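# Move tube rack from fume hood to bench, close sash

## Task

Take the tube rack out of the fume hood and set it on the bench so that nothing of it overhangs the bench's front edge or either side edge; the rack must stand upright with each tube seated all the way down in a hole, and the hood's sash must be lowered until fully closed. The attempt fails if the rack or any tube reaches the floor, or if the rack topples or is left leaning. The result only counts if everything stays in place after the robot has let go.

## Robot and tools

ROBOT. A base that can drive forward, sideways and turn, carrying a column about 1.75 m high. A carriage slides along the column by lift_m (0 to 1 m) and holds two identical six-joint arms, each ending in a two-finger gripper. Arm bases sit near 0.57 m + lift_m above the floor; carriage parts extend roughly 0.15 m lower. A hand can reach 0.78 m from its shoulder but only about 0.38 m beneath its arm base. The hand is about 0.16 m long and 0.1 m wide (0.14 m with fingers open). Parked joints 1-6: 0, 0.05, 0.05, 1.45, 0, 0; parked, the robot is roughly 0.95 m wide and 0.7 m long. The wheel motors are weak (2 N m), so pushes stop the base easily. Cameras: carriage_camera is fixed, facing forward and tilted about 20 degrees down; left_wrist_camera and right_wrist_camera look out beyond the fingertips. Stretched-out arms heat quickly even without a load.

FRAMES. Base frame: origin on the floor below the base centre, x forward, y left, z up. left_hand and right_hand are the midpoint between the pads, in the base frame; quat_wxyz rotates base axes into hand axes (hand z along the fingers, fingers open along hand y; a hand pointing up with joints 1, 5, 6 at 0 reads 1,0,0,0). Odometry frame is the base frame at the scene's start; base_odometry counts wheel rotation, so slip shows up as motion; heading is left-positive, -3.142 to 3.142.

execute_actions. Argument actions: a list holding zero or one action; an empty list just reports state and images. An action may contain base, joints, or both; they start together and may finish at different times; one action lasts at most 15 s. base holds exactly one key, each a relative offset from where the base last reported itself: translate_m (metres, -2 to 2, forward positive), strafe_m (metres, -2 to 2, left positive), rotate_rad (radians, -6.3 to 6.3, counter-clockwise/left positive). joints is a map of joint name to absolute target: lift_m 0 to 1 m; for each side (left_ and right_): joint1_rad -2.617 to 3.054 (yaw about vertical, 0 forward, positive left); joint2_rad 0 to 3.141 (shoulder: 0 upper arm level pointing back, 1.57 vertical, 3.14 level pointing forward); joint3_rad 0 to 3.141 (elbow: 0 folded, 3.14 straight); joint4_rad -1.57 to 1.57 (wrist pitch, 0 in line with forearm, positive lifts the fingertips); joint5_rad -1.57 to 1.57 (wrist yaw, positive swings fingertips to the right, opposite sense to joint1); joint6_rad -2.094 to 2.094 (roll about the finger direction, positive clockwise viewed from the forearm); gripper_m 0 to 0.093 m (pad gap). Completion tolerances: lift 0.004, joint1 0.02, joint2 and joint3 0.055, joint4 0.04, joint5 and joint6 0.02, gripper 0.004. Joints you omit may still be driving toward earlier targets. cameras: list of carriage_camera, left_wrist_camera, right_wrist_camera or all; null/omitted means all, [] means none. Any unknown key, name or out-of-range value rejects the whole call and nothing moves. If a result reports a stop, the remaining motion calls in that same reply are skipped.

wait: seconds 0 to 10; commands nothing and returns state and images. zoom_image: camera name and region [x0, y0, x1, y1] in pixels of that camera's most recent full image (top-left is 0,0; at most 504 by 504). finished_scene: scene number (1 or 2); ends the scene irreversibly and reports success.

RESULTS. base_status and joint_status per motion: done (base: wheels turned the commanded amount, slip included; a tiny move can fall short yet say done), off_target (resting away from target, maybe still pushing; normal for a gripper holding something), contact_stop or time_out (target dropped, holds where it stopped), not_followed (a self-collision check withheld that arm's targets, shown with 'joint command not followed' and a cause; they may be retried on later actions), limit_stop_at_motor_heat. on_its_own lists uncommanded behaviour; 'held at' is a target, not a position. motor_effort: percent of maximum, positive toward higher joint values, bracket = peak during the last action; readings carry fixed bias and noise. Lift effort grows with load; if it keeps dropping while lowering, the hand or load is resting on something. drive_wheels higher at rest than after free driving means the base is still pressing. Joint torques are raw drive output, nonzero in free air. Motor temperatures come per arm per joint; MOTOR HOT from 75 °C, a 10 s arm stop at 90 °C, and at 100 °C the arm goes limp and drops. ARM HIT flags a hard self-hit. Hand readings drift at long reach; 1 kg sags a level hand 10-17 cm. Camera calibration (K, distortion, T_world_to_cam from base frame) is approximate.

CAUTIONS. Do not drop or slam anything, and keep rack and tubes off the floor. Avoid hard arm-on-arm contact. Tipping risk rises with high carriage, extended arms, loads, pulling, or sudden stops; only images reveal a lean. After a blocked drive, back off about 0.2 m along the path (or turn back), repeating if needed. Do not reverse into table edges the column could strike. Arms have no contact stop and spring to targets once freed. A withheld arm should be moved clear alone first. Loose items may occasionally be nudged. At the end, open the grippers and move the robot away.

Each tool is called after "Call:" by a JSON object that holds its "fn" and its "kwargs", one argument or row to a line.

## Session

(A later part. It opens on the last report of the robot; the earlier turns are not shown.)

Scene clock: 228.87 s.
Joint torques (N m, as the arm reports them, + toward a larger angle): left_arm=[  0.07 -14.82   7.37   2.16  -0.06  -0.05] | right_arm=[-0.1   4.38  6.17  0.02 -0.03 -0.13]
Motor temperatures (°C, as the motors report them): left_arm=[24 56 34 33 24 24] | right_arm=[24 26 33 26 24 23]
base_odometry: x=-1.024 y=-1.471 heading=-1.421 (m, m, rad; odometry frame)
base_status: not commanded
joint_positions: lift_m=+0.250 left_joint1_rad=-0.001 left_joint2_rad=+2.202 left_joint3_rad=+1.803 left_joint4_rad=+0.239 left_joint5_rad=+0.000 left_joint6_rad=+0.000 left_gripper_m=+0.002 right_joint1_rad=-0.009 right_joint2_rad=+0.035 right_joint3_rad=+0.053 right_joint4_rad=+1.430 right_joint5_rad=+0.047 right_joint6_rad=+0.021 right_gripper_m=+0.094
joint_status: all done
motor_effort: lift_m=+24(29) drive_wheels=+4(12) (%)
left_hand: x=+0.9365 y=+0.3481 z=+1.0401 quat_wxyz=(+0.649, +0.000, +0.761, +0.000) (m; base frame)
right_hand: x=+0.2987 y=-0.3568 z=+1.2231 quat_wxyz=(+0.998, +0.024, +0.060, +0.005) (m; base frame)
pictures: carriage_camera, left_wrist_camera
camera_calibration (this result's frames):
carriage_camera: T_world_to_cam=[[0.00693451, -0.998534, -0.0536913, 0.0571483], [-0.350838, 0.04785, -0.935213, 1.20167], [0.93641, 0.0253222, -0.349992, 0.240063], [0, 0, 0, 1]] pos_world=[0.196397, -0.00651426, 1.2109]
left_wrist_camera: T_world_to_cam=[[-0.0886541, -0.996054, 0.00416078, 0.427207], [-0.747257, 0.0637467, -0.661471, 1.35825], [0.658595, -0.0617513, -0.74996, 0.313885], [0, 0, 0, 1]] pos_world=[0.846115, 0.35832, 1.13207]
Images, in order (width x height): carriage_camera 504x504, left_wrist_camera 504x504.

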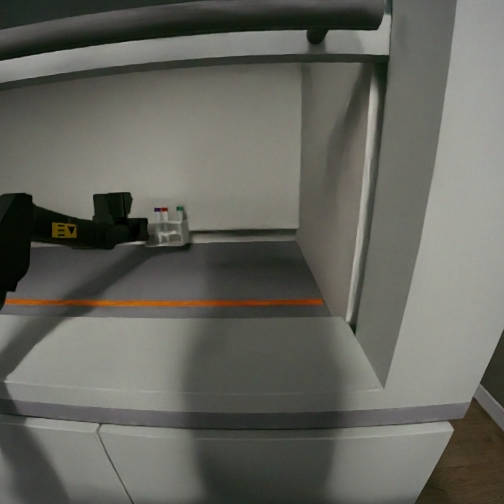

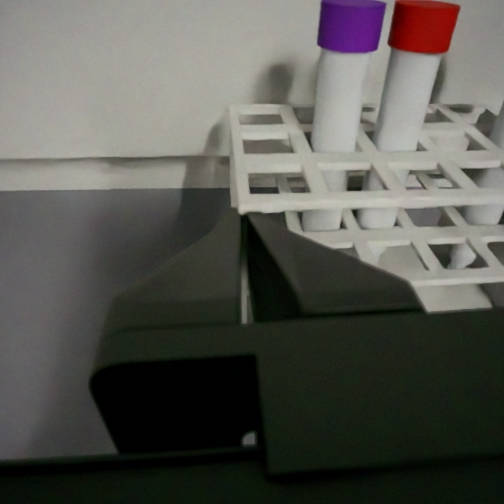

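Call:
{"fn": "execute_actions", "kwargs": {
  "actions": [
    {"base":{"translate_m":-0.75}}
  ],
  "cameras": ["left_wrist_camera"]
}}

Call:
{"fn": "execute_actions", "kwargs": {
  "actions": [
    {"base":{"rotate_rad":1.42},"joints":{"lift_m":0.3}}
  ],
  "cameras": []
}}

Call:
{"fn": "execute_actions", "kwargs": {
  "actions": [
    {"base":{"strafe_m":0.65}}
  ],
  "cameras": []
}}

Call:
{"fn": "execute_actions", "kwargs": {
  "actions": [
    {"base":{"translate_m":1.3}}
  ],
  "cameras": ["left_wrist_camera","carriage_camera"]
}}

Scene clock: 234.97 s.
Joint torques (N m, as the arm reports them, + toward a larger angle): left_arm=[ -0.01 -15.02   7.17   2.18  -0.05  -0.03] | right_arm=[-0.02  4.24  6.16  0.    0.01 -0.13]
Motor temperatures (°C, as the motors report them): left_arm=[24 56 35 33 24 24] | right_arm=[24 26 33 26 24 23]
base_odometry: x=-1.136 y=-0.729 heading=-1.420 (m, m, rad; odometry frame)
base_status: done
joint_positions: lift_m=+0.250 left_joint1_rad=-0.001 left_joint2_rad=+2.203 left_joint3_rad=+1.803 left_joint4_rad=+0.240 left_joint5_rad=-0.001 left_joint6_rad=+0.000 left_gripper_m=+0.002 right_joint1_rad=-0.009 right_joint2_rad=+0.035 right_joint3_rad=+0.053 right_joint4_rad=+1.431 right_joint5_rad=+0.047 right_joint6_rad=+0.021 right_gripper_m=+0.094
joint_status: not commanded
motor_effort: lift_m=+24(24) drive_wheels=-3(44) (%)
left_hand: x=+0.9367 y=+0.3481 z=+1.0394 quat_wxyz=(+0.648, +0.000, +0.761, +0.000) (m; base frame)
right_hand: x=+0.2985 y=-0.3568 z=+1.2231 quat_wxyz=(+0.998, +0.024, +0.060, +0.005) (m; base frame)
pictures: left_wrist_camera
camera_calibration (this result's frames):
left_wrist_camera: T_world_to_cam=[[-0.0882758, -0.996087, 0.00416738, 0.42694], [-0.747785, 0.0635056, -0.660896, 1.35793], [0.658046, -0.0614575, -0.750466, 0.314229], [0, 0, 0, 1]] pos_world=[0.84635, 0.358345, 1.13149]
Images, in order (width x height): left_wrist_camera 504x504.

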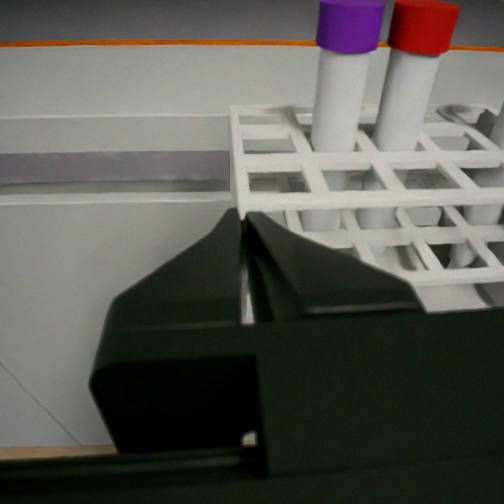

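Scene clock: 237.93 s.
Joint torques (N m, as the arm reports them, + toward a larger angle): left_arm=[ -0.69 -15.28   7.42   2.23   0.02  -0.05] | right_arm=[ 0.    4.24  6.06  0.   -0.03 -0.15]
Motor temperatures (°C, as the motors report them): left_arm=[24 57 35 34 24 24] | right_arm=[24 26 33 26 24 23]
base_odometry: x=-1.136 y=-0.729 heading=-0.001 (m, m, rad; odometry frame)
base_status: done
joint_positions: lift_m=+0.300 left_joint1_rad=+0.009 left_joint2_rad=+2.205 left_joint3_rad=+1.803 left_joint4_rad=+0.239 left_joint5_rad=-0.005 left_joint6_rad=+0.001 left_gripper_m=+0.002 right_joint1_rad=-0.009 right_joint2_rad=+0.035 right_joint3_rad=+0.053 right_joint4_rad=+1.430 right_joint5_rad=+0.047 right_joint6_rad=+0.021 right_gripper_m=+0.094
joint_status: all done
motor_effort: lift_m=+24(29) drive_wheels=+7(34) (%)
left_hand: x=+0.9369 y=+0.3551 z=+1.0877 quat_wxyz=(+0.647, -0.004, +0.762, +0.005) (m; base frame)
right_hand: x=+0.2987 y=-0.3569 z=+1.2731 quat_wxyz=(+0.998, +0.024, +0.061, +0.005) (m; base frame)
pictures: none
No camera images: the call's "cameras" was empty. Leave "cameras" out to get every camera's image.

Scene clock: 241.43 s.
Joint torques (N m, as the arm reports them, + toward a larger angle): left_arm=[ -0.38 -15.21   7.36   2.15  -0.01  -0.04] | right_arm=[-0.04  4.37  5.93 -0.05 -0.05 -0.15]
Motor temperatures (°C, as the motors report them): left_arm=[24 57 35 34 24 24] | right_arm=[24 26 33 26 24 23]
base_odometry: x=-1.136 y=-0.079 heading=+0.000 (m, m, rad; odometry frame)
base_status: done
joint_positions: lift_m=+0.300 left_joint1_rad=+0.004 left_joint2_rad=+2.205 left_joint3_rad=+1.803 left_joint4_rad=+0.239 left_joint5_rad=-0.003 left_joint6_rad=+0.001 left_gripper_m=+0.002 right_joint1_rad=-0.009 right_joint2_rad=+0.035 right_joint3_rad=+0.053 right_joint4_rad=+1.430 right_joint5_rad=+0.047 right_joint6_rad=+0.021 right_gripper_m=+0.094
joint_status: not commanded
motor_effort: lift_m=+24(24) drive_wheels=-5(33) (%)
left_hand: x=+0.9369 y=+0.3516 z=+1.0877 quat_wxyz=(+0.647, -0.002, +0.762, +0.003) (m; base frame)
right_hand: x=+0.2987 y=-0.3569 z=+1.2731 quat_wxyz=(+0.998, +0.024, +0.061, +0.005) (m; base frame)
pictures: none
No camera images: the call's "cameras" was empty. Leave "cameras" out to get every camera's image.

Scene clock: 246.33 s.
Joint torques (N m, as the arm reports them, + toward a larger angle): left_arm=[ -0.39 -15.16   7.33   2.19  -0.01  -0.06] | right_arm=[-0.03  4.31  6.09 -0.01 -0.04 -0.14]
Motor temperatures (°C, as the motors report them): left_arm=[24 58 35 35 24 24] | right_arm=[24 26 33 26 24 23]
base_odometry: x=+0.164 y=-0.078 heading=+0.000 (m, m, rad; odometry frame)
base_status: done
joint_positions: lift_m=+0.300 left_joint1_rad=+0.004 left_joint2_rad=+2.205 left_joint3_rad=+1.803 left_joint4_rad=+0.237 left_joint5_rad=-0.003 left_joint6_rad=+0.001 left_gripper_m=+0.002 right_joint1_rad=-0.009 right_joint2_rad=+0.035 right_joint3_rad=+0.053 right_joint4_rad=+1.431 right_joint5_rad=+0.047 right_joint6_rad=+0.021 right_gripper_m=+0.094
joint_status: not commanded
motor_effort: lift_m=+24(24) drive_wheels=-6(35) (%)
left_hand: x=+0.9369 y=+0.3516 z=+1.0873 quat_wxyz=(+0.647, -0.002, +0.763, +0.003) (m; base frame)
right_hand: x=+0.2985 y=-0.3569 z=+1.2731 quat_wxyz=(+0.998, +0.024, +0.060, +0.005) (m; base frame)
pictures: carriage_camera, left_wrist_camera
camera_calibration (this result's frames):
carriage_camera: T_world_to_cam=[[0.00693451, -0.998534, -0.0536913, 0.0598325], [-0.350838, 0.04785, -0.935213, 1.24842], [0.93641, 0.0253222, -0.349992, 0.25756], [0, 0, 0, 1]] pos_world=[0.196397, -0.00651426, 1.2609]
left_wrist_camera: T_world_to_cam=[[-0.0815677, -0.996662, 0.0034776, 0.424862], [-0.751467, 0.059208, -0.657108, 1.39033], [0.654709, -0.0562121, -0.753788, 0.35513], [0, 0, 0, 1]] pos_world=[0.846933, 0.361088, 1.17981]
Images, in order (width x height): carriage_camera 504x504, left_wrist_camera 504x504.

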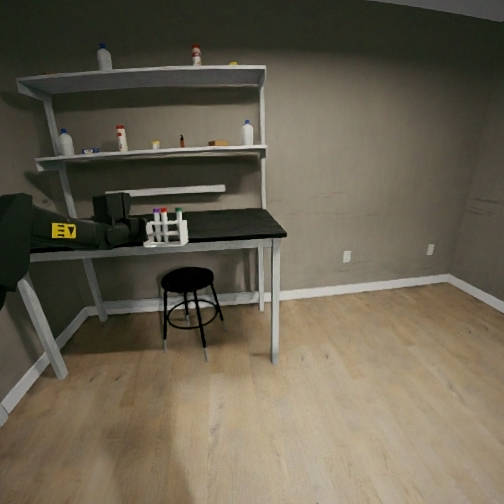

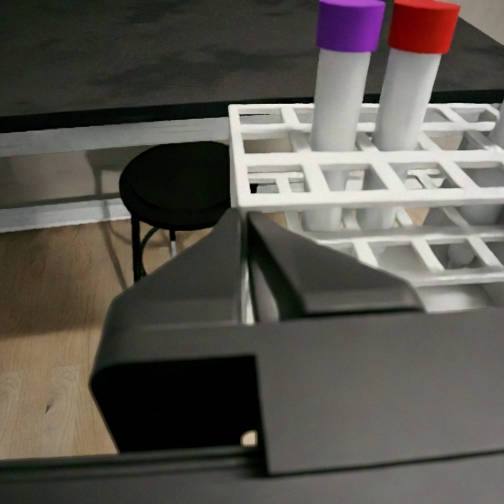

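Call:
{"fn": "execute_actions", "kwargs": {
  "actions": [
    {"base":{"translate_m":0.72}}
  ],
  "cameras": ["left_wrist_camera","carriage_camera"]
}}

Call:
{"fn": "execute_actions", "kwargs": {
  "actions": [
    {"joints":{"lift_m":0.22}}
  ],
  "cameras": ["left_wrist_camera","carriage_camera"]
}}

Scene clock: 251.83 s.
Joint torques (N m, as the arm reports them, + toward a larger angle): left_arm=[ -0.18 -15.22   7.26   2.26  -0.01  -0.03] | right_arm=[ 0.02  4.44  5.94 -0.04 -0.04 -0.16]
Motor temperatures (°C, as the motors report them): left_arm=[24 59 36 35 24 24] | right_arm=[24 26 34 26 24 23]
base_odometry: x=+0.884 y=-0.077 heading=+0.001 (m, m, rad; odometry frame)
base_status: done
joint_positions: lift_m=+0.300 left_joint1_rad=+0.004 left_joint2_rad=+2.205 left_joint3_rad=+1.803 left_joint4_rad=+0.236 left_joint5_rad=-0.003 left_joint6_rad=+0.001 left_gripper_m=+0.002 right_joint1_rad=-0.009 right_joint2_rad=+0.035 right_joint3_rad=+0.053 right_joint4_rad=+1.431 right_joint5_rad=+0.047 right_joint6_rad=+0.021 right_gripper_m=+0.094
joint_status: not commanded
motor_effort: lift_m=+24(24) drive_wheels=-6(32) (%)
left_hand: x=+0.9368 y=+0.3516 z=+1.0870 quat_wxyz=(+0.646, -0.002, +0.763, +0.003) (m; base frame)
right_hand: x=+0.2985 y=-0.3569 z=+1.2731 quat_wxyz=(+0.998, +0.024, +0.060, +0.005) (m; base frame)
pictures: carriage_camera, left_wrist_camera
camera_calibration (this result's frames):
carriage_camera: T_world_to_cam=[[0.00693451, -0.998534, -0.0536913, 0.0598325], [-0.350838, 0.04785, -0.935213, 1.24842], [0.93641, 0.0253222, -0.349992, 0.25756], [0, 0, 0, 1]] pos_world=[0.196397, -0.00651426, 1.2609]
left_wrist_camera: T_world_to_cam=[[-0.0815636, -0.996662, 0.00357518, 0.424749], [-0.752219, 0.0592052, -0.656248, 1.38988], [0.653846, -0.0562153, -0.754537, 0.356574], [0, 0, 0, 1]] pos_world=[0.846992, 0.361088, 1.17963]
Images, in order (width x height): carriage_camera 504x504, left_wrist_camera 504x504.

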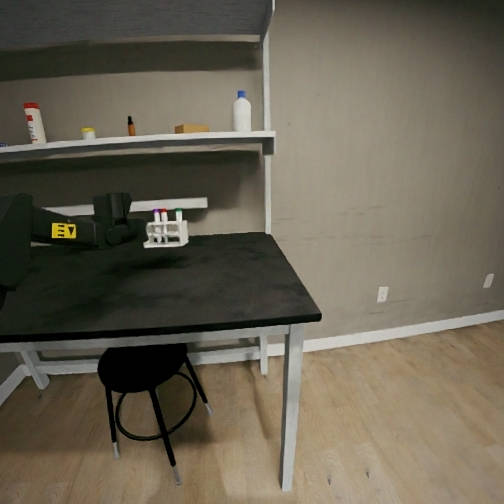

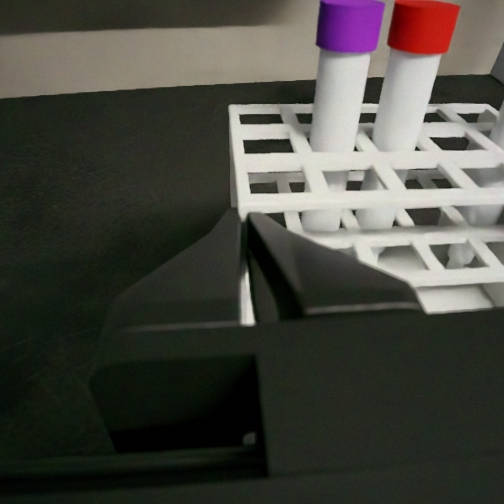

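Scene clock: 252.70 s.
Joint torques (N m, as the arm reports them, + toward a larger angle): left_arm=[ -0.19 -16.01   7.49   2.19   0.01  -0.05] | right_arm=[-0.06  4.32  5.96  0.   -0.03 -0.16]
Motor temperatures (°C, as the motors report them): left_arm=[24 59 36 35 24 24] | right_arm=[24 26 34 26 24 23]
base_odometry: x=+0.884 y=-0.077 heading=+0.001 (m, m, rad; odometry frame)
base_status: not commanded
joint_positions: lift_m=+0.220 left_joint1_rad=+0.004 left_joint2_rad=+2.213 left_joint3_rad=+1.803 left_joint4_rad=+0.231 left_joint5_rad=-0.003 left_joint6_rad=+0.001 left_gripper_m=+0.002 right_joint1_rad=-0.009 right_joint2_rad=+0.035 right_joint3_rad=+0.053 right_joint4_rad=+1.431 right_joint5_rad=+0.047 right_joint6_rad=+0.021 right_gripper_m=+0.094
joint_status: all done
motor_effort: lift_m=+22(22) drive_wheels=-4(6) (%)
left_hand: x=+0.9377 y=+0.3515 z=+1.0005 quat_wxyz=(+0.641, -0.002, +0.768, +0.003) (m; base frame)
right_hand: x=+0.2984 y=-0.3569 z=+1.1934 quat_wxyz=(+0.998, +0.024, +0.060, +0.005) (m; base frame)
pictures: carriage_camera, left_wrist_camera
camera_calibration (this result's frames):
carriage_camera: T_world_to_cam=[[0.00693451, -0.998534, -0.0536913, 0.0555501], [-0.350838, 0.04785, -0.935213, 1.17383], [0.93641, 0.0253222, -0.349992, 0.229644], [0, 0, 0, 1]] pos_world=[0.196397, -0.00651426, 1.18114]
left_wrist_camera: T_world_to_cam=[[-0.0818806, -0.996631, 0.00481366, 0.424113], [-0.761138, 0.0594136, -0.645863, 1.33166], [0.643401, -0.0565475, -0.763438, 0.309567], [0, 0, 0, 1]] pos_world=[0.849127, 0.36107, 1.09436]
Images, in order (width x height): carriage_camera 504x504, left_wrist_camera 504x504.

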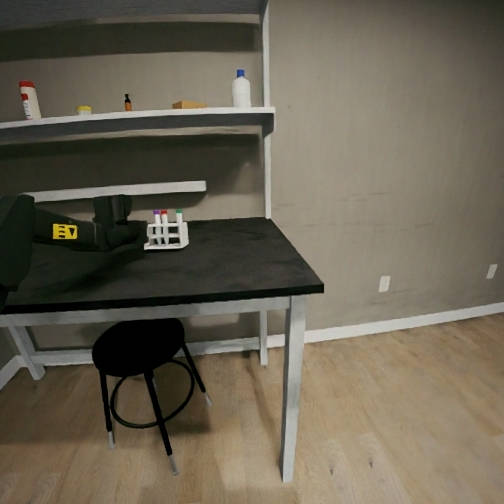

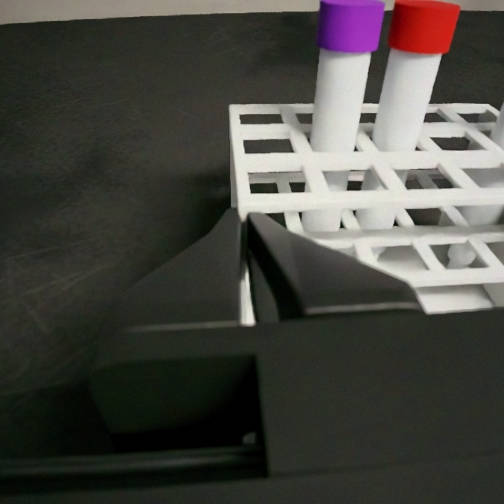

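Still airborne; lower.

Call:
{"fn": "execute_actions", "kwargs": {
  "actions": [
    {"joints":{"lift_m":0.19}}
  ],
  "cameras": ["carriage_camera"]
}}

Call:
{"fn": "execute_actions", "kwargs": {
  "actions": [
    {"joints":{"lift_m":0.17}}
  ],
  "cameras": ["carriage_camera"]
}}

Scene clock: 254.67 s.
Joint torques (N m, as the arm reports them, + toward a larger angle): left_arm=[ -0.38 -15.     7.12   1.75  -0.03  -0.06] | right_arm=[-0.11  4.39  6.12 -0.02 -0.04 -0.17]
Motor temperatures (°C, as the motors report them): left_arm=[24 59 36 35 24 24] | right_arm=[24 26 34 26 24 23]
base_odometry: x=+0.884 y=-0.077 heading=+0.001 (m, m, rad; odometry frame)
base_status: not commanded
joint_positions: lift_m=+0.190 left_joint1_rad=+0.004 left_joint2_rad=+2.202 left_joint3_rad=+1.803 left_joint4_rad=+0.284 left_joint5_rad=-0.002 left_joint6_rad=+0.001 left_gripper_m=+0.002 right_joint1_rad=-0.009 right_joint2_rad=+0.035 right_joint3_rad=+0.053 right_joint4_rad=+1.431 right_joint5_rad=+0.047 right_joint6_rad=+0.021 right_gripper_m=+0.094
joint_status: all done
motor_effort: lift_m=+21(21) drive_wheels=-4(4) (%)
left_hand: x=+0.9380 y=+0.3514 z=+0.9913 quat_wxyz=(+0.666, -0.002, +0.746, +0.002) (m; base frame)
right_hand: x=+0.2984 y=-0.3568 z=+1.1634 quat_wxyz=(+0.998, +0.024, +0.060, +0.005) (m; base frame)
pictures: carriage_camera
camera_calibration (this result's frames):
carriage_camera: T_world_to_cam=[[0.00693451, -0.998534, -0.0536913, 0.053943], [-0.350838, 0.04785, -0.935213, 1.14584], [0.93641, 0.0253222, -0.349992, 0.219168], [0, 0, 0, 1]] pos_world=[0.196397, -0.00651426, 1.1512]
Images, in order (width x height): carriage_camera 504x504.

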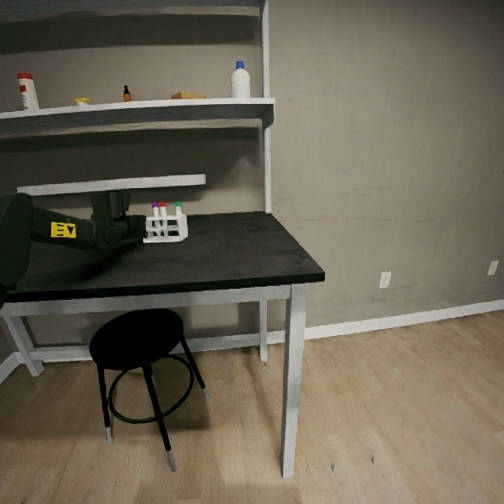

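Scene clock: 255.23 s.
Joint torques (N m, as the arm reports them, + toward a larger angle): left_arm=[ -0.28 -13.94   7.39   1.43  -0.01  -0.04] | right_arm=[ 0.05  4.38  6.06  0.   -0.01 -0.16]
Motor temperatures (°C, as the motors report them): left_arm=[24 59 36 35 24 24] | right_arm=[24 26 34 26 24 23]
base_odometry: x=+0.884 y=-0.077 heading=+0.001 (m, m, rad; odometry frame)
base_status: not commanded
joint_positions: lift_m=+0.170 left_joint1_rad=+0.004 left_joint2_rad=+2.190 left_joint3_rad=+1.803 left_joint4_rad=+0.316 left_joint5_rad=-0.002 left_joint6_rad=+0.001 left_gripper_m=+0.002 right_joint1_rad=-0.009 right_joint2_rad=+0.035 right_joint3_rad=+0.053 right_joint4_rad=+1.431 right_joint5_rad=+0.047 right_joint6_rad=+0.021 right_gripper_m=+0.094
joint_status: all done
motor_effort: lift_m=+21(22) drive_wheels=-3(4) (%)
left_hand: x=+0.9370 y=+0.3514 z=+0.9865 quat_wxyz=(+0.682, -0.002, +0.732, +0.002) (m; base frame)
right_hand: x=+0.2984 y=-0.3568 z=+1.1434 quat_wxyz=(+0.998, +0.024, +0.060, +0.005) (m; base frame)
pictures: carriage_camera
camera_calibration (this result's frames):
carriage_camera: T_world_to_cam=[[0.00693451, -0.998534, -0.0536913, 0.0528694], [-0.350838, 0.04785, -0.935213, 1.12714], [0.93641, 0.0253222, -0.349992, 0.21217], [0, 0, 0, 1]] pos_world=[0.196397, -0.00651426, 1.13121]
Images, in order (width x height): carriage_camera 504x504.

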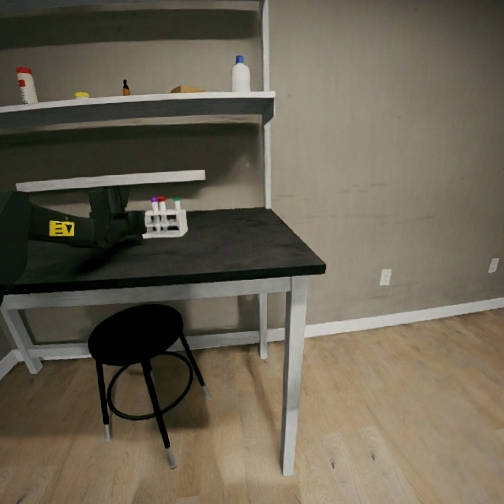

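Landed. Release, back off, inspect tubes.

Call:
{"fn": "execute_actions", "kwargs": {
  "actions": [
    {"joints":{"lift_m":0.19,"left_gripper_m":0.025}}
  ],
  "cameras": []
}}

Call:
{"fn": "execute_actions", "kwargs": {
  "actions": [
    {"base":{"translate_m":-0.1}}
  ],
  "cameras": ["left_wrist_camera","carriage_camera"]
}}

Call:
{"fn": "zoom_image", "kwargs": {
  "camera": "carriage_camera",
  "region": [110,170,230,260]
}}

Scene clock: 257.73 s.
Joint torques (N m, as the arm reports them, + toward a larger angle): left_arm=[ -0.32 -14.51   7.35   1.94  -0.01  -0.03] | right_arm=[-0.02  4.27  6.08 -0.03 -0.04 -0.16]
Motor temperatures (°C, as the motors report them): left_arm=[24 59 36 35 24 24] | right_arm=[24 26 34 26 24 23]
base_odometry: x=+0.884 y=-0.077 heading=+0.001 (m, m, rad; odometry frame)
base_status: not commanded
joint_positions: lift_m=+0.190 left_joint1_rad=+0.004 left_joint2_rad=+2.197 left_joint3_rad=+1.803 left_joint4_rad=+0.267 left_joint5_rad=-0.002 left_joint6_rad=+0.001 left_gripper_m=+0.025 right_joint1_rad=-0.009 right_joint2_rad=+0.035 right_joint3_rad=+0.053 right_joint4_rad=+1.431 right_joint5_rad=+0.047 right_joint6_rad=+0.021 right_gripper_m=+0.094
joint_status: all done
motor_effort: lift_m=+24(29) drive_wheels=-3(4) (%)
left_hand: x=+0.9368 y=+0.3514 z=+0.9901 quat_wxyz=(+0.661, -0.002, +0.750, +0.002) (m; base frame)
right_hand: x=+0.2984 y=-0.3568 z=+1.1631 quat_wxyz=(+0.998, +0.024, +0.060, +0.005) (m; base frame)
pictures: none
No camera images: the call's "cameras" was empty. Leave "cameras" out to get every camera's image.

Scene clock: 259.27 s.
Joint torques (N m, as the arm reports them, + toward a larger angle): left_arm=[ -0.34 -14.62   7.32   2.01  -0.01  -0.07] | right_arm=[-0.04  4.38  6.02 -0.07 -0.04 -0.15]
Motor temperatures (°C, as the motors report them): left_arm=[24 59 36 35 24 24] | right_arm=[24 26 34 26 24 23]
base_odometry: x=+0.784 y=-0.077 heading=+0.000 (m, m, rad; odometry frame)
base_status: done
joint_positions: lift_m=+0.190 left_joint1_rad=+0.004 left_joint2_rad=+2.197 left_joint3_rad=+1.803 left_joint4_rad=+0.267 left_joint5_rad=-0.002 left_joint6_rad=+0.001 left_gripper_m=+0.025 right_joint1_rad=-0.009 right_joint2_rad=+0.035 right_joint3_rad=+0.053 right_joint4_rad=+1.432 right_joint5_rad=+0.047 right_joint6_rad=+0.021 right_gripper_m=+0.094
joint_status: not commanded
motor_effort: lift_m=+24(24) drive_wheels=-6(30) (%)
left_hand: x=+0.9368 y=+0.3514 z=+0.9901 quat_wxyz=(+0.661, -0.002, +0.750, +0.002) (m; base frame)
right_hand: x=+0.2983 y=-0.3568 z=+1.1631 quat_wxyz=(+0.998, +0.024, +0.060, +0.005) (m; base frame)
pictures: carriage_camera, left_wrist_camera
camera_calibration (this result's frames):
carriage_camera: T_world_to_cam=[[0.00693451, -0.998534, -0.0536913, 0.0539269], [-0.350838, 0.04785, -0.935213, 1.14556], [0.93641, 0.0253222, -0.349992, 0.219064], [0, 0, 0, 1]] pos_world=[0.196397, -0.00651426, 1.15091]
left_wrist_camera: T_world_to_cam=[[-0.0827699, -0.996569, 0.000333654, 0.429203], [-0.725531, 0.0600293, -0.685567, 1.32998], [0.683194, -0.0569864, -0.72801, 0.229954], [0, 0, 0, 1]] pos_world=[0.843361, 0.360997, 1.07905]
Images, in order (width x height): carriage_camera 504x504, left_wrist_camera 504x504.

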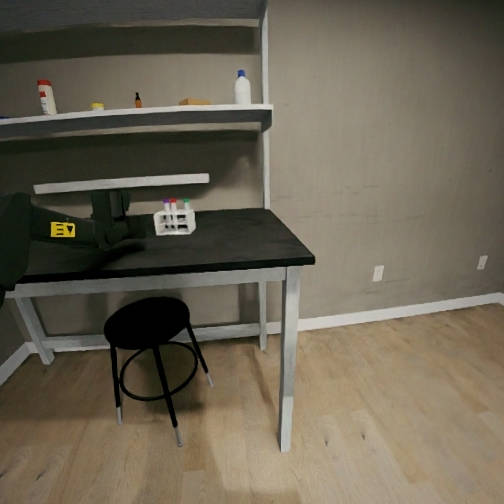

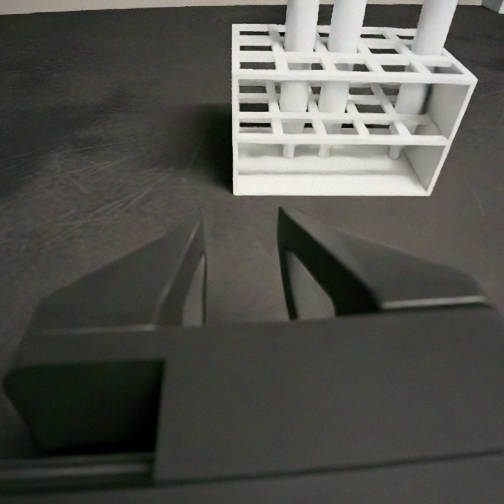

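Region (110, 170, 230, 260) of carriage_camera's 504x504 image, scaled by 4.200, with more detail than that image has; it fills the top 378 rows of this view, and the rest is white.

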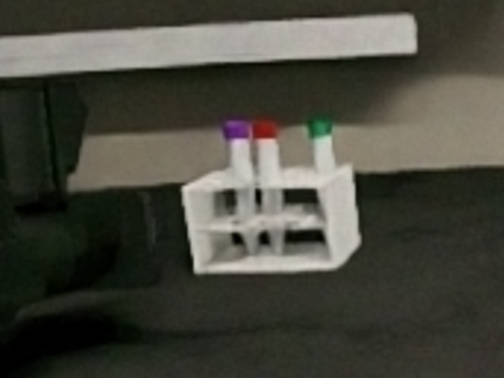

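Call:
{"fn": "execute_actions", "kwargs": {
  "actions": [
    {"base":{"translate_m":-1.92},"joints":{"left_gripper_m":0}}
  ],
  "cameras": []
}}

Call:
{"fn": "execute_actions", "kwargs": {
  "actions": [
    {"base":{"strafe_m":-0.65},"joints":{"lift_m":0.62}}
  ],
  "cameras": []
}}

Call:
{"fn": "execute_actions", "kwargs": {
  "actions": [
    {"base":{"rotate_rad":-1.42}}
  ],
  "cameras": []
}}

Call:
{"fn": "execute_actions", "kwargs": {
  "actions": [
    {"base":{"translate_m":0.3}}
  ],
  "cameras": ["left_wrist_camera","carriage_camera"]
}}

Scene clock: 276.00 s.
Joint torques (N m, as the arm reports them, + toward a larger angle): left_arm=[ -0.22 -14.42   7.35   1.92   0.    -0.05] | right_arm=[-0.09  4.48  6.04 -0.01 -0.06 -0.13]
Motor temperatures (°C, as the motors report them): left_arm=[24 60 37 35 24 24] | right_arm=[24 26 34 26 24 23]
base_odometry: x=-1.136 y=-0.080 heading=+0.001 (m, m, rad; odometry frame)
base_status: done
joint_positions: lift_m=+0.190 left_joint1_rad=+0.004 left_joint2_rad=+2.197 left_joint3_rad=+1.803 left_joint4_rad=+0.266 left_joint5_rad=-0.002 left_joint6_rad=+0.001 left_gripper_m=+0.001 right_joint1_rad=-0.009 right_joint2_rad=+0.035 right_joint3_rad=+0.053 right_joint4_rad=+1.430 right_joint5_rad=+0.047 right_joint6_rad=+0.021 right_gripper_m=+0.094
joint_status: all done
motor_effort: lift_m=+24(24) drive_wheels=-5(37) (%)
left_hand: x=+0.9368 y=+0.3514 z=+0.9898 quat_wxyz=(+0.661, -0.002, +0.751, +0.002) (m; base frame)
right_hand: x=+0.2987 y=-0.3568 z=+1.1631 quat_wxyz=(+0.998, +0.024, +0.061, +0.005) (m; base frame)
pictures: none
No camera images: the call's "cameras" was empty. Leave "cameras" out to get every camera's image.

Scene clock: 279.50 s.
Joint torques (N m, as the arm reports them, + toward a larger angle): left_arm=[  0.01 -14.42   7.45   1.93   0.02  -0.03] | right_arm=[-0.11  4.36  6.01 -0.03 -0.03 -0.14]
Motor temperatures (°C, as the motors report them): left_arm=[24 60 37 35 24 24] | right_arm=[24 26 34 26 24 23]
base_odometry: x=-1.136 y=-0.730 heading=+0.001 (m, m, rad; odometry frame)
base_status: done
joint_positions: lift_m=+0.620 left_joint1_rad=+0.000 left_joint2_rad=+2.197 left_joint3_rad=+1.803 left_joint4_rad=+0.264 left_joint5_rad=-0.002 left_joint6_rad=+0.001 left_gripper_m=+0.001 right_joint1_rad=-0.009 right_joint2_rad=+0.035 right_joint3_rad=+0.053 right_joint4_rad=+1.431 right_joint5_rad=+0.047 right_joint6_rad=+0.021 right_gripper_m=+0.094
joint_status: all done
motor_effort: lift_m=+24(29) drive_wheels=-3(27) (%)
left_hand: x=+0.9367 y=+0.3485 z=+1.4193 quat_wxyz=(+0.660, +0.000, +0.751, +0.001) (m; base frame)
right_hand: x=+0.2986 y=-0.3568 z=+1.5931 quat_wxyz=(+0.998, +0.024, +0.060, +0.005) (m; base frame)
pictures: none
No camera images: the call's "cameras" was empty. Leave "cameras" out to get every camera's image.

Scene clock: 282.47 s.
Joint torques (N m, as the arm reports them, + toward a larger angle): left_arm=[  0.08 -14.52   7.34   1.94   0.03  -0.05] | right_arm=[ 0.04  4.44  6.08 -0.02 -0.03 -0.14]
Motor temperatures (°C, as the motors report them): left_arm=[24 60 37 35 24 24] | right_arm=[24 26 34 26 24 23]
base_odometry: x=-1.135 y=-0.730 heading=-1.419 (m, m, rad; odometry frame)
base_status: done
joint_positions: lift_m=+0.620 left_joint1_rad=-0.001 left_joint2_rad=+2.197 left_joint3_rad=+1.803 left_joint4_rad=+0.264 left_joint5_rad=-0.001 left_joint6_rad=+0.001 left_gripper_m=+0.001 right_joint1_rad=-0.009 right_joint2_rad=+0.035 right_joint3_rad=+0.053 right_joint4_rad=+1.430 right_joint5_rad=+0.047 right_joint6_rad=+0.021 right_gripper_m=+0.094
joint_status: not commanded
motor_effort: lift_m=+24(24) drive_wheels=+6(33) (%)
left_hand: x=+0.9367 y=+0.3479 z=+1.4193 quat_wxyz=(+0.660, +0.001, +0.751, +0.000) (m; base frame)
right_hand: x=+0.2987 y=-0.3568 z=+1.5931 quat_wxyz=(+0.998, +0.024, +0.061, +0.005) (m; base frame)
pictures: none
No camera images: the call's "cameras" was empty. Leave "cameras" out to get every camera's image.

Scene clock: 284.93 s.
Joint torques (N m, as the arm reports them, + toward a larger angle): left_arm=[  0.   -14.61   7.17   1.94   0.01  -0.05] | right_arm=[-0.08  4.47  6.11  0.01 -0.03 -0.14]
Motor temperatures (°C, as the motors report them): left_arm=[24 60 37 35 24 24] | right_arm=[24 26 34 26 24 23]
base_odometry: x=-1.090 y=-1.027 heading=-1.419 (m, m, rad; odometry frame)
base_status: done
joint_positions: lift_m=+0.620 left_joint1_rad=-0.001 left_joint2_rad=+2.197 left_joint3_rad=+1.803 left_joint4_rad=+0.263 left_joint5_rad=-0.001 left_joint6_rad=+0.001 left_gripper_m=+0.001 right_joint1_rad=-0.009 right_joint2_rad=+0.035 right_joint3_rad=+0.053 right_joint4_rad=+1.429 right_joint5_rad=+0.047 right_joint6_rad=+0.021 right_gripper_m=+0.094
joint_status: not commanded
motor_effort: lift_m=+24(24) drive_wheels=-6(32) (%)
left_hand: x=+0.9367 y=+0.3479 z=+1.4190 quat_wxyz=(+0.660, +0.001, +0.752, +0.000) (m; base frame)
right_hand: x=+0.2990 y=-0.3568 z=+1.5930 quat_wxyz=(+0.998, +0.024, +0.061, +0.005) (m; base frame)
pictures: carriage_camera, left_wrist_camera
camera_calibration (this result's frames):
carriage_camera: T_world_to_cam=[[0.00693451, -0.998534, -0.0536913, 0.0770135], [-0.350838, 0.04785, -0.935213, 1.54769], [0.93641, 0.0253222, -0.349992, 0.369556], [0, 0, 0, 1]] pos_world=[0.196397, -0.00651426, 1.58089]
left_wrist_camera: T_world_to_cam=[[-0.0884624, -0.996079, 0.000795225, 0.430125], [-0.728046, 0.0641133, -0.682524, 1.62079], [0.679797, -0.0609566, -0.730863, 0.550748], [0, 0, 0, 1]] pos_world=[0.843666, 0.358096, 1.50841]
Images, in order (width x height): carriage_camera 504x504, left_wrist_camera 504x504.

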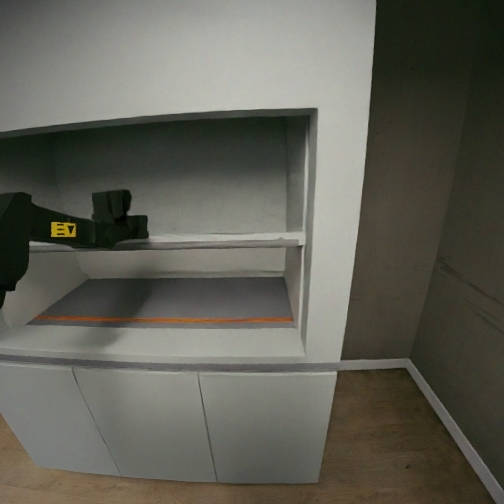

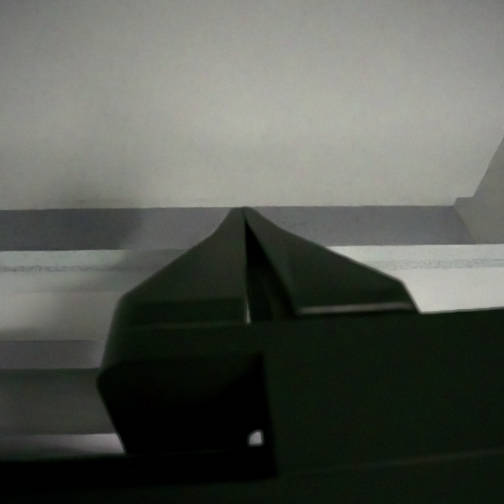

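Call:
{"fn": "execute_actions", "kwargs": {
  "actions": [
    {"base":{"translate_m":0.015},"joints":{"lift_m":0.52}}
  ],
  "cameras": ["left_wrist_camera","carriage_camera"]
}}

Scene clock: 287.33 s.
Joint torques (N m, as the arm reports them, + toward a larger angle): left_arm=[  0.06 -10.67   5.9    0.82  -0.04  -0.06] | right_arm=[ 0.05  4.33  5.87 -0.01  0.   -0.15]
Motor temperatures (°C, as the motors report them): left_arm=[24 60 37 35 24 24] | right_arm=[24 26 34 26 24 23]
base_odometry: x=-1.088 y=-1.042 heading=-1.420 (m, m, rad; odometry frame)
base_status: done
joint_positions: lift_m=+0.520 left_joint1_rad=-0.001 left_joint2_rad=+2.153 left_joint3_rad=+1.823 left_joint4_rad=+0.392 left_joint5_rad=-0.002 left_joint6_rad=+0.002 left_gripper_m=+0.001 right_joint1_rad=-0.009 right_joint2_rad=+0.035 right_joint3_rad=+0.053 right_joint4_rad=+1.430 right_joint5_rad=+0.047 right_joint6_rad=+0.021 right_gripper_m=+0.094
joint_status: all done
motor_effort: lift_m=+20(20) drive_wheels=+6(35) (%)
left_hand: x=+0.9307 y=+0.3480 z=+1.3891 quat_wxyz=(+0.729, +0.000, +0.685, +0.001) (m; base frame)
right_hand: x=+0.2987 y=-0.3568 z=+1.4935 quat_wxyz=(+0.998, +0.024, +0.060, +0.005) (m; base frame)
pictures: carriage_camera, left_wrist_camera
camera_calibration (this result's frames):
carriage_camera: T_world_to_cam=[[0.00693451, -0.998534, -0.0536913, 0.0716659], [-0.350838, 0.04785, -0.935213, 1.45454], [0.93641, 0.0253222, -0.349992, 0.334697], [0, 0, 0, 1]] pos_world=[0.196397, -0.00651426, 1.48129]
left_wrist_camera: T_world_to_cam=[[-0.0866043, -0.99611, -0.0162425, 0.451642], [-0.584238, 0.0639875, -0.809056, 1.638], [0.806948, -0.0605782, -0.587507, 0.215353], [0, 0, 0, 1]] pos_world=[0.822319, 0.358119, 1.45909]
Images, in order (width x height): carriage_camera 504x504, left_wrist_camera 504x504.

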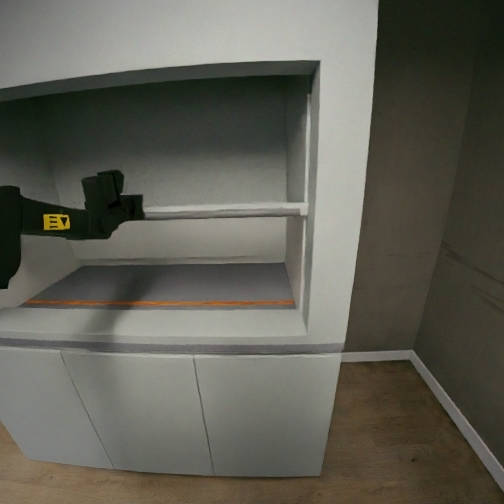

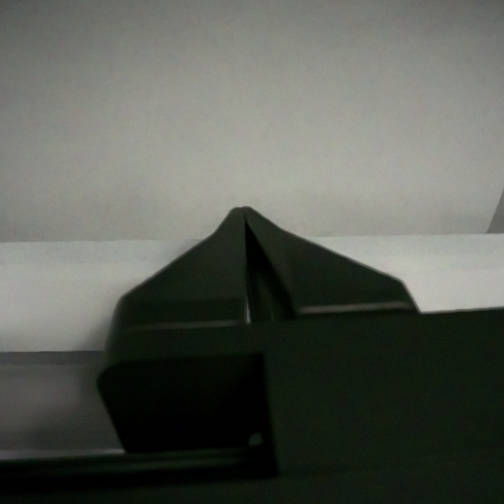

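Call:
{"fn": "execute_actions", "kwargs": {
  "actions": [
    {"joints":{"lift_m":0.3,"left_joint2_rad":2.3,"left_joint3_rad":1.8,"left_joint4_rad":0.0}}
  ],
  "cameras": ["carriage_camera"]
}}

Scene clock: 290.33 s.
Joint torques (N m, as the arm reports them, + toward a larger angle): left_arm=[ -0.03 -15.68   7.54   1.49  -0.02   0.  ] | right_arm=[-0.05  4.49  6.19  0.03 -0.02 -0.12]
Motor temperatures (°C, as the motors report them): left_arm=[24 59 37 35 24 24] | right_arm=[24 26 34 26 24 23]
base_odometry: x=-1.088 y=-1.042 heading=-1.420 (m, m, rad; odometry frame)
base_status: not commanded
joint_positions: lift_m=+0.300 left_joint1_rad=+0.000 left_joint2_rad=+2.304 left_joint3_rad=+1.799 left_joint4_rad=+0.050 left_joint5_rad=-0.002 left_joint6_rad=-0.002 left_gripper_m=+0.001 right_joint1_rad=-0.009 right_joint2_rad=+0.035 right_joint3_rad=+0.053 right_joint4_rad=+1.431 right_joint5_rad=+0.047 right_joint6_rad=+0.021 right_gripper_m=+0.094
joint_status: left_joint4_rad off_target (ended at +0.050, target +0.000); the others done
motor_effort: lift_m=+23(24) drive_wheels=-3(14) (%)
left_hand: x=+0.9299 y=+0.3490 z=+0.9774 quat_wxyz=(+0.529, -0.002, +0.849, +0.000) (m; base frame)
right_hand: x=+0.2985 y=-0.3568 z=+1.2732 quat_wxyz=(+0.998, +0.024, +0.060, +0.005) (m; base frame)
pictures: carriage_camera
camera_calibration (this result's frames):
carriage_camera: T_world_to_cam=[[0.00693451, -0.998534, -0.0536913, 0.0598383], [-0.350838, 0.04785, -0.935213, 1.24852], [0.93641, 0.0253222, -0.349992, 0.257597], [0, 0, 0, 1]] pos_world=[0.196397, -0.00651426, 1.261]
Images, in order (width x height): carriage_camera 504x504.

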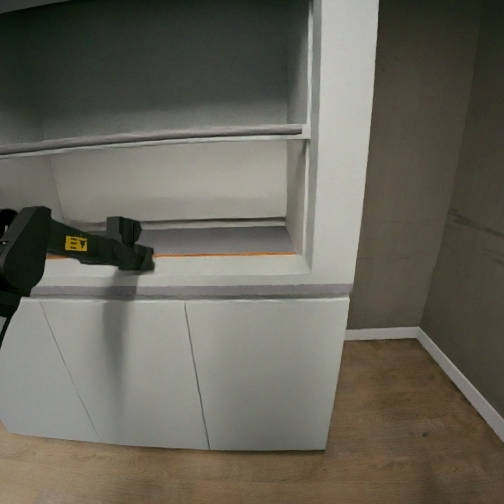

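Call:
{"fn": "execute_actions", "kwargs": {
  "actions": [
    {"base":{"translate_m":-0.1},"joints":{"lift_m":0.57,"left_joint2_rad":2.2,"left_joint3_rad":1.8,"left_joint4_rad":0.38,"left_joint6_rad":1.57,"left_gripper_m":0.09}}
  ]
}}

Scene clock: 293.17 s.
Joint torques (N m, as the arm reports them, + toward a larger angle): left_arm=[ -0.12 -14.19   7.77   1.88  -0.02  -0.05] | right_arm=[-0.15  4.38  6.07 -0.05 -0.01 -0.17]
Motor temperatures (°C, as the motors report them): left_arm=[24 60 37 35 24 24] | right_arm=[24 26 34 26 24 23]
base_odometry: x=-1.103 y=-0.943 heading=-1.420 (m, m, rad; odometry frame)
base_status: done
joint_positions: lift_m=+0.570 left_joint1_rad=+0.000 left_joint2_rad=+2.192 left_joint3_rad=+1.799 left_joint4_rad=+0.385 left_joint5_rad=-0.001 left_joint6_rad=+1.564 left_gripper_m=+0.090 right_joint1_rad=-0.009 right_joint2_rad=+0.035 right_joint3_rad=+0.053 right_joint4_rad=+1.432 right_joint5_rad=+0.046 right_joint6_rad=+0.021 right_gripper_m=+0.094
joint_status: all done
motor_effort: lift_m=+23(30) drive_wheels=-4(30) (%)
left_hand: x=+0.9378 y=+0.3489 z=+1.3995 quat_wxyz=(+0.499, +0.500, +0.504, +0.496) (m; base frame)
right_hand: x=+0.2983 y=-0.3568 z=+1.5432 quat_wxyz=(+0.998, +0.024, +0.060, +0.005) (m; base frame)
pictures: carriage_camera, left_wrist_camera, right_wrist_camera
camera_calibration (this result's frames):
carriage_camera: T_world_to_cam=[[0.00693451, -0.998534, -0.0536913, 0.0743324], [-0.350838, 0.04785, -0.935213, 1.50099], [0.93641, 0.0253222, -0.349992, 0.352079], [0, 0, 0, 1]] pos_world=[0.196397, -0.00651426, 1.53096]
left_wrist_camera: T_world_to_cam=[[-0.0962974, 0.00257908, -0.995349, 1.48421], [-0.633584, 0.77108, 0.0632956, 0.229231], [0.767657, 0.636733, -0.072619, -0.711286], [0, 0, 0, 1]] pos_world=[0.834187, 0.272315, 1.41115]
right_wrist_camera: T_world_to_cam=[[0.0659357, -0.977272, -0.201475, -0.059729], [0.721009, 0.186243, -0.667427, 0.890911], [0.689781, -0.101258, 0.716902, -1.23592], [0, 0, 0, 1]] pos_world=[0.214098, -0.349444, 1.46862]
Images, in order (width x height): carriage_camera 504x504, left_wrist_camera 504x504, right_wrist_camera 504x504.

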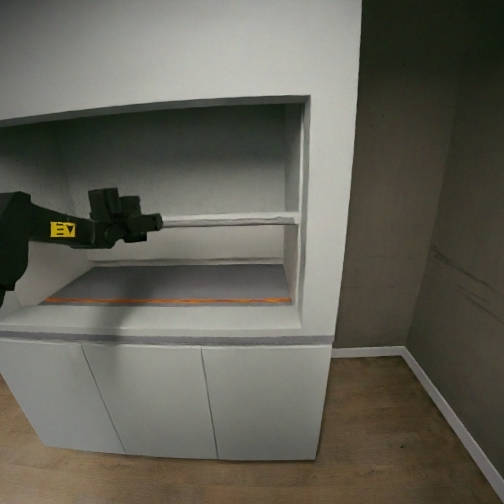

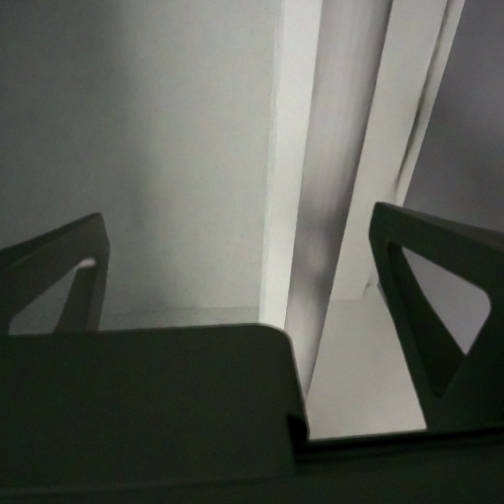

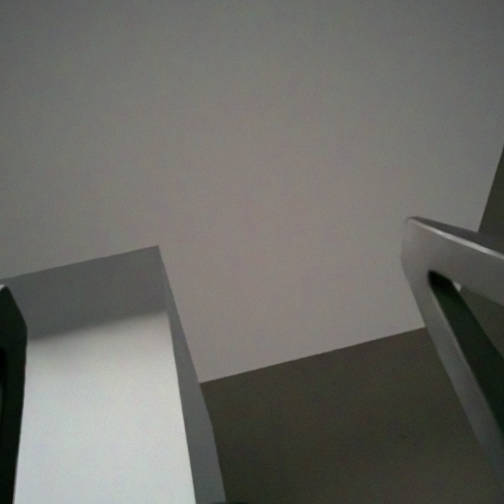

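Call:
{"fn": "execute_actions", "kwargs": {
  "actions": [
    {"base":{"translate_m":0.09},"joints":{"lift_m":0.54}}
  ],
  "cameras": ["left_wrist_camera","carriage_camera"]
}}

Scene clock: 295.43 s.
Joint torques (N m, as the arm reports them, + toward a larger angle): left_arm=[ -0.02 -14.96   7.76   1.96  -0.02  -0.05] | right_arm=[-0.13  4.4   6.03 -0.01  0.01 -0.18]
Motor temperatures (°C, as the motors report them): left_arm=[24 60 37 35 24 24] | right_arm=[24 26 34 26 24 23]
base_odometry: x=-1.090 y=-1.032 heading=-1.421 (m, m, rad; odometry frame)
base_status: done
joint_positions: lift_m=+0.540 left_joint1_rad=+0.000 left_joint2_rad=+2.204 left_joint3_rad=+1.799 left_joint4_rad=+0.379 left_joint5_rad=-0.001 left_joint6_rad=+1.564 left_gripper_m=+0.090 right_joint1_rad=-0.009 right_joint2_rad=+0.035 right_joint3_rad=+0.053 right_joint4_rad=+1.432 right_joint5_rad=+0.046 right_joint6_rad=+0.021 right_gripper_m=+0.094
joint_status: all done
motor_effort: lift_m=+22(21) drive_wheels=-5(29) (%)
left_hand: x=+0.9397 y=+0.3489 z=+1.3606 quat_wxyz=(+0.495, +0.505, +0.508, +0.492) (m; base frame)
right_hand: x=+0.2983 y=-0.3568 z=+1.5134 quat_wxyz=(+0.998, +0.024, +0.060, +0.005) (m; base frame)
pictures: carriage_camera, left_wrist_camera
camera_calibration (this result's frames):
carriage_camera: T_world_to_cam=[[0.00693451, -0.998534, -0.0536913, 0.0727323], [-0.350838, 0.04785, -0.935213, 1.47311], [0.93641, 0.0253222, -0.349992, 0.341648], [0, 0, 0, 1]] pos_world=[0.196397, -0.00651426, 1.50115]
left_wrist_camera: T_world_to_cam=[[-0.114127, 0.00295399, -0.993462, 1.4598], [-0.63234, 0.771058, 0.0749349, 0.215901], [0.766238, 0.636758, -0.0861309, -0.695863], [0, 0, 0, 1]] pos_world=[0.836323, 0.272312, 1.37414]
Images, in order (width x height): carriage_camera 504x504, left_wrist_camera 504x504.

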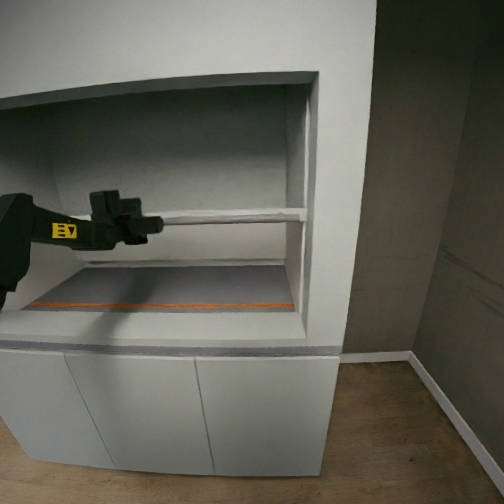

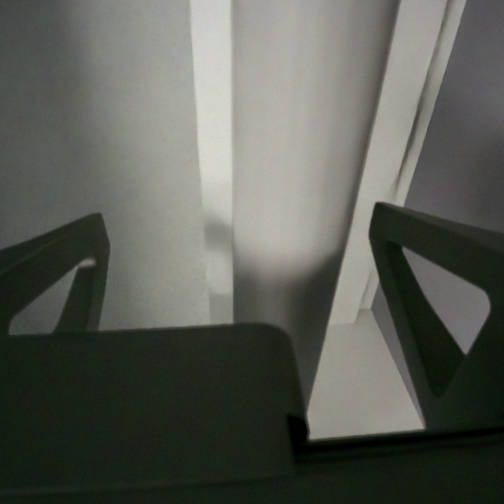

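Bar at ~280; lower a bit, advance, grip, pull.

Call:
{"fn": "execute_actions", "kwargs": {
  "actions": [
    {"base":{"translate_m":0.03},"joints":{"lift_m":0.525}}
  ],
  "cameras": ["left_wrist_camera"]
}}

Call:
{"fn": "execute_actions", "kwargs": {
  "actions": [
    {"joints":{"left_gripper_m":0}}
  ],
  "cameras": ["left_wrist_camera"]
}}

Call:
{"fn": "execute_actions", "kwargs": {
  "actions": [
    {"joints":{"lift_m":0.35}}
  ],
  "cameras": ["carriage_camera"]
}}

Scene clock: 298.53 s.
Joint torques (N m, as the arm reports them, + toward a larger angle): left_arm=[-0.07 -7.83 12.46  2.77 -0.11 -0.03] | right_arm=[-0.06  4.61  5.93 -0.02 -0.05 -0.14]
Motor temperatures (°C, as the motors report them): left_arm=[24 60 37 36 24 24] | right_arm=[24 26 34 26 24 23]
base_odometry: x=-1.086 y=-1.059 heading=-1.420 (m, m, rad; odometry frame)
base_status: translate_m contact_stop (by the wheels' count: +0.027 of +0.030)
joint_positions: lift_m=+0.525 left_joint1_rad=+0.000 left_joint2_rad=+2.118 left_joint3_rad=+1.730 left_joint4_rad=+0.286 left_joint5_rad=+0.008 left_joint6_rad=+1.567 left_gripper_m=+0.090 right_joint1_rad=-0.009 right_joint2_rad=+0.035 right_joint3_rad=+0.053 right_joint4_rad=+1.433 right_joint5_rad=+0.046 right_joint6_rad=+0.021 right_gripper_m=+0.094
joint_status: all done
motor_effort: lift_m=+22(22) drive_wheels=+33(54) (%)
left_hand: x=+0.9205 y=+0.3471 z=+1.3438 quat_wxyz=(+0.477, +0.526, +0.524, +0.471) (m; base frame)
right_hand: x=+0.2981 y=-0.3568 z=+1.4984 quat_wxyz=(+0.998, +0.024, +0.059, +0.005) (m; base frame)
pictures: left_wrist_camera
camera_calibration (this result's frames):
left_wrist_camera: T_world_to_cam=[[-0.188719, 0.00605478, -0.982012, 1.49307], [-0.617654, 0.776695, 0.123487, 0.125616], [0.763472, 0.629848, -0.142837, -0.600278], [0, 0, 0, 1]] pos_world=[0.817653, 0.271478, 1.36496]
Images, in order (width x height): left_wrist_camera 504x504.

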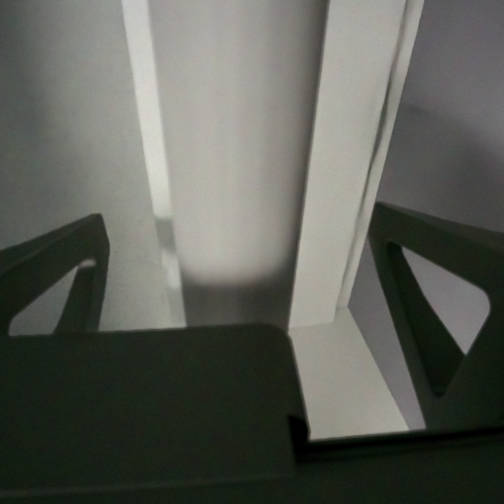

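not run: a stop came earlier in this reply.

not run: a stop came earlier in this reply.


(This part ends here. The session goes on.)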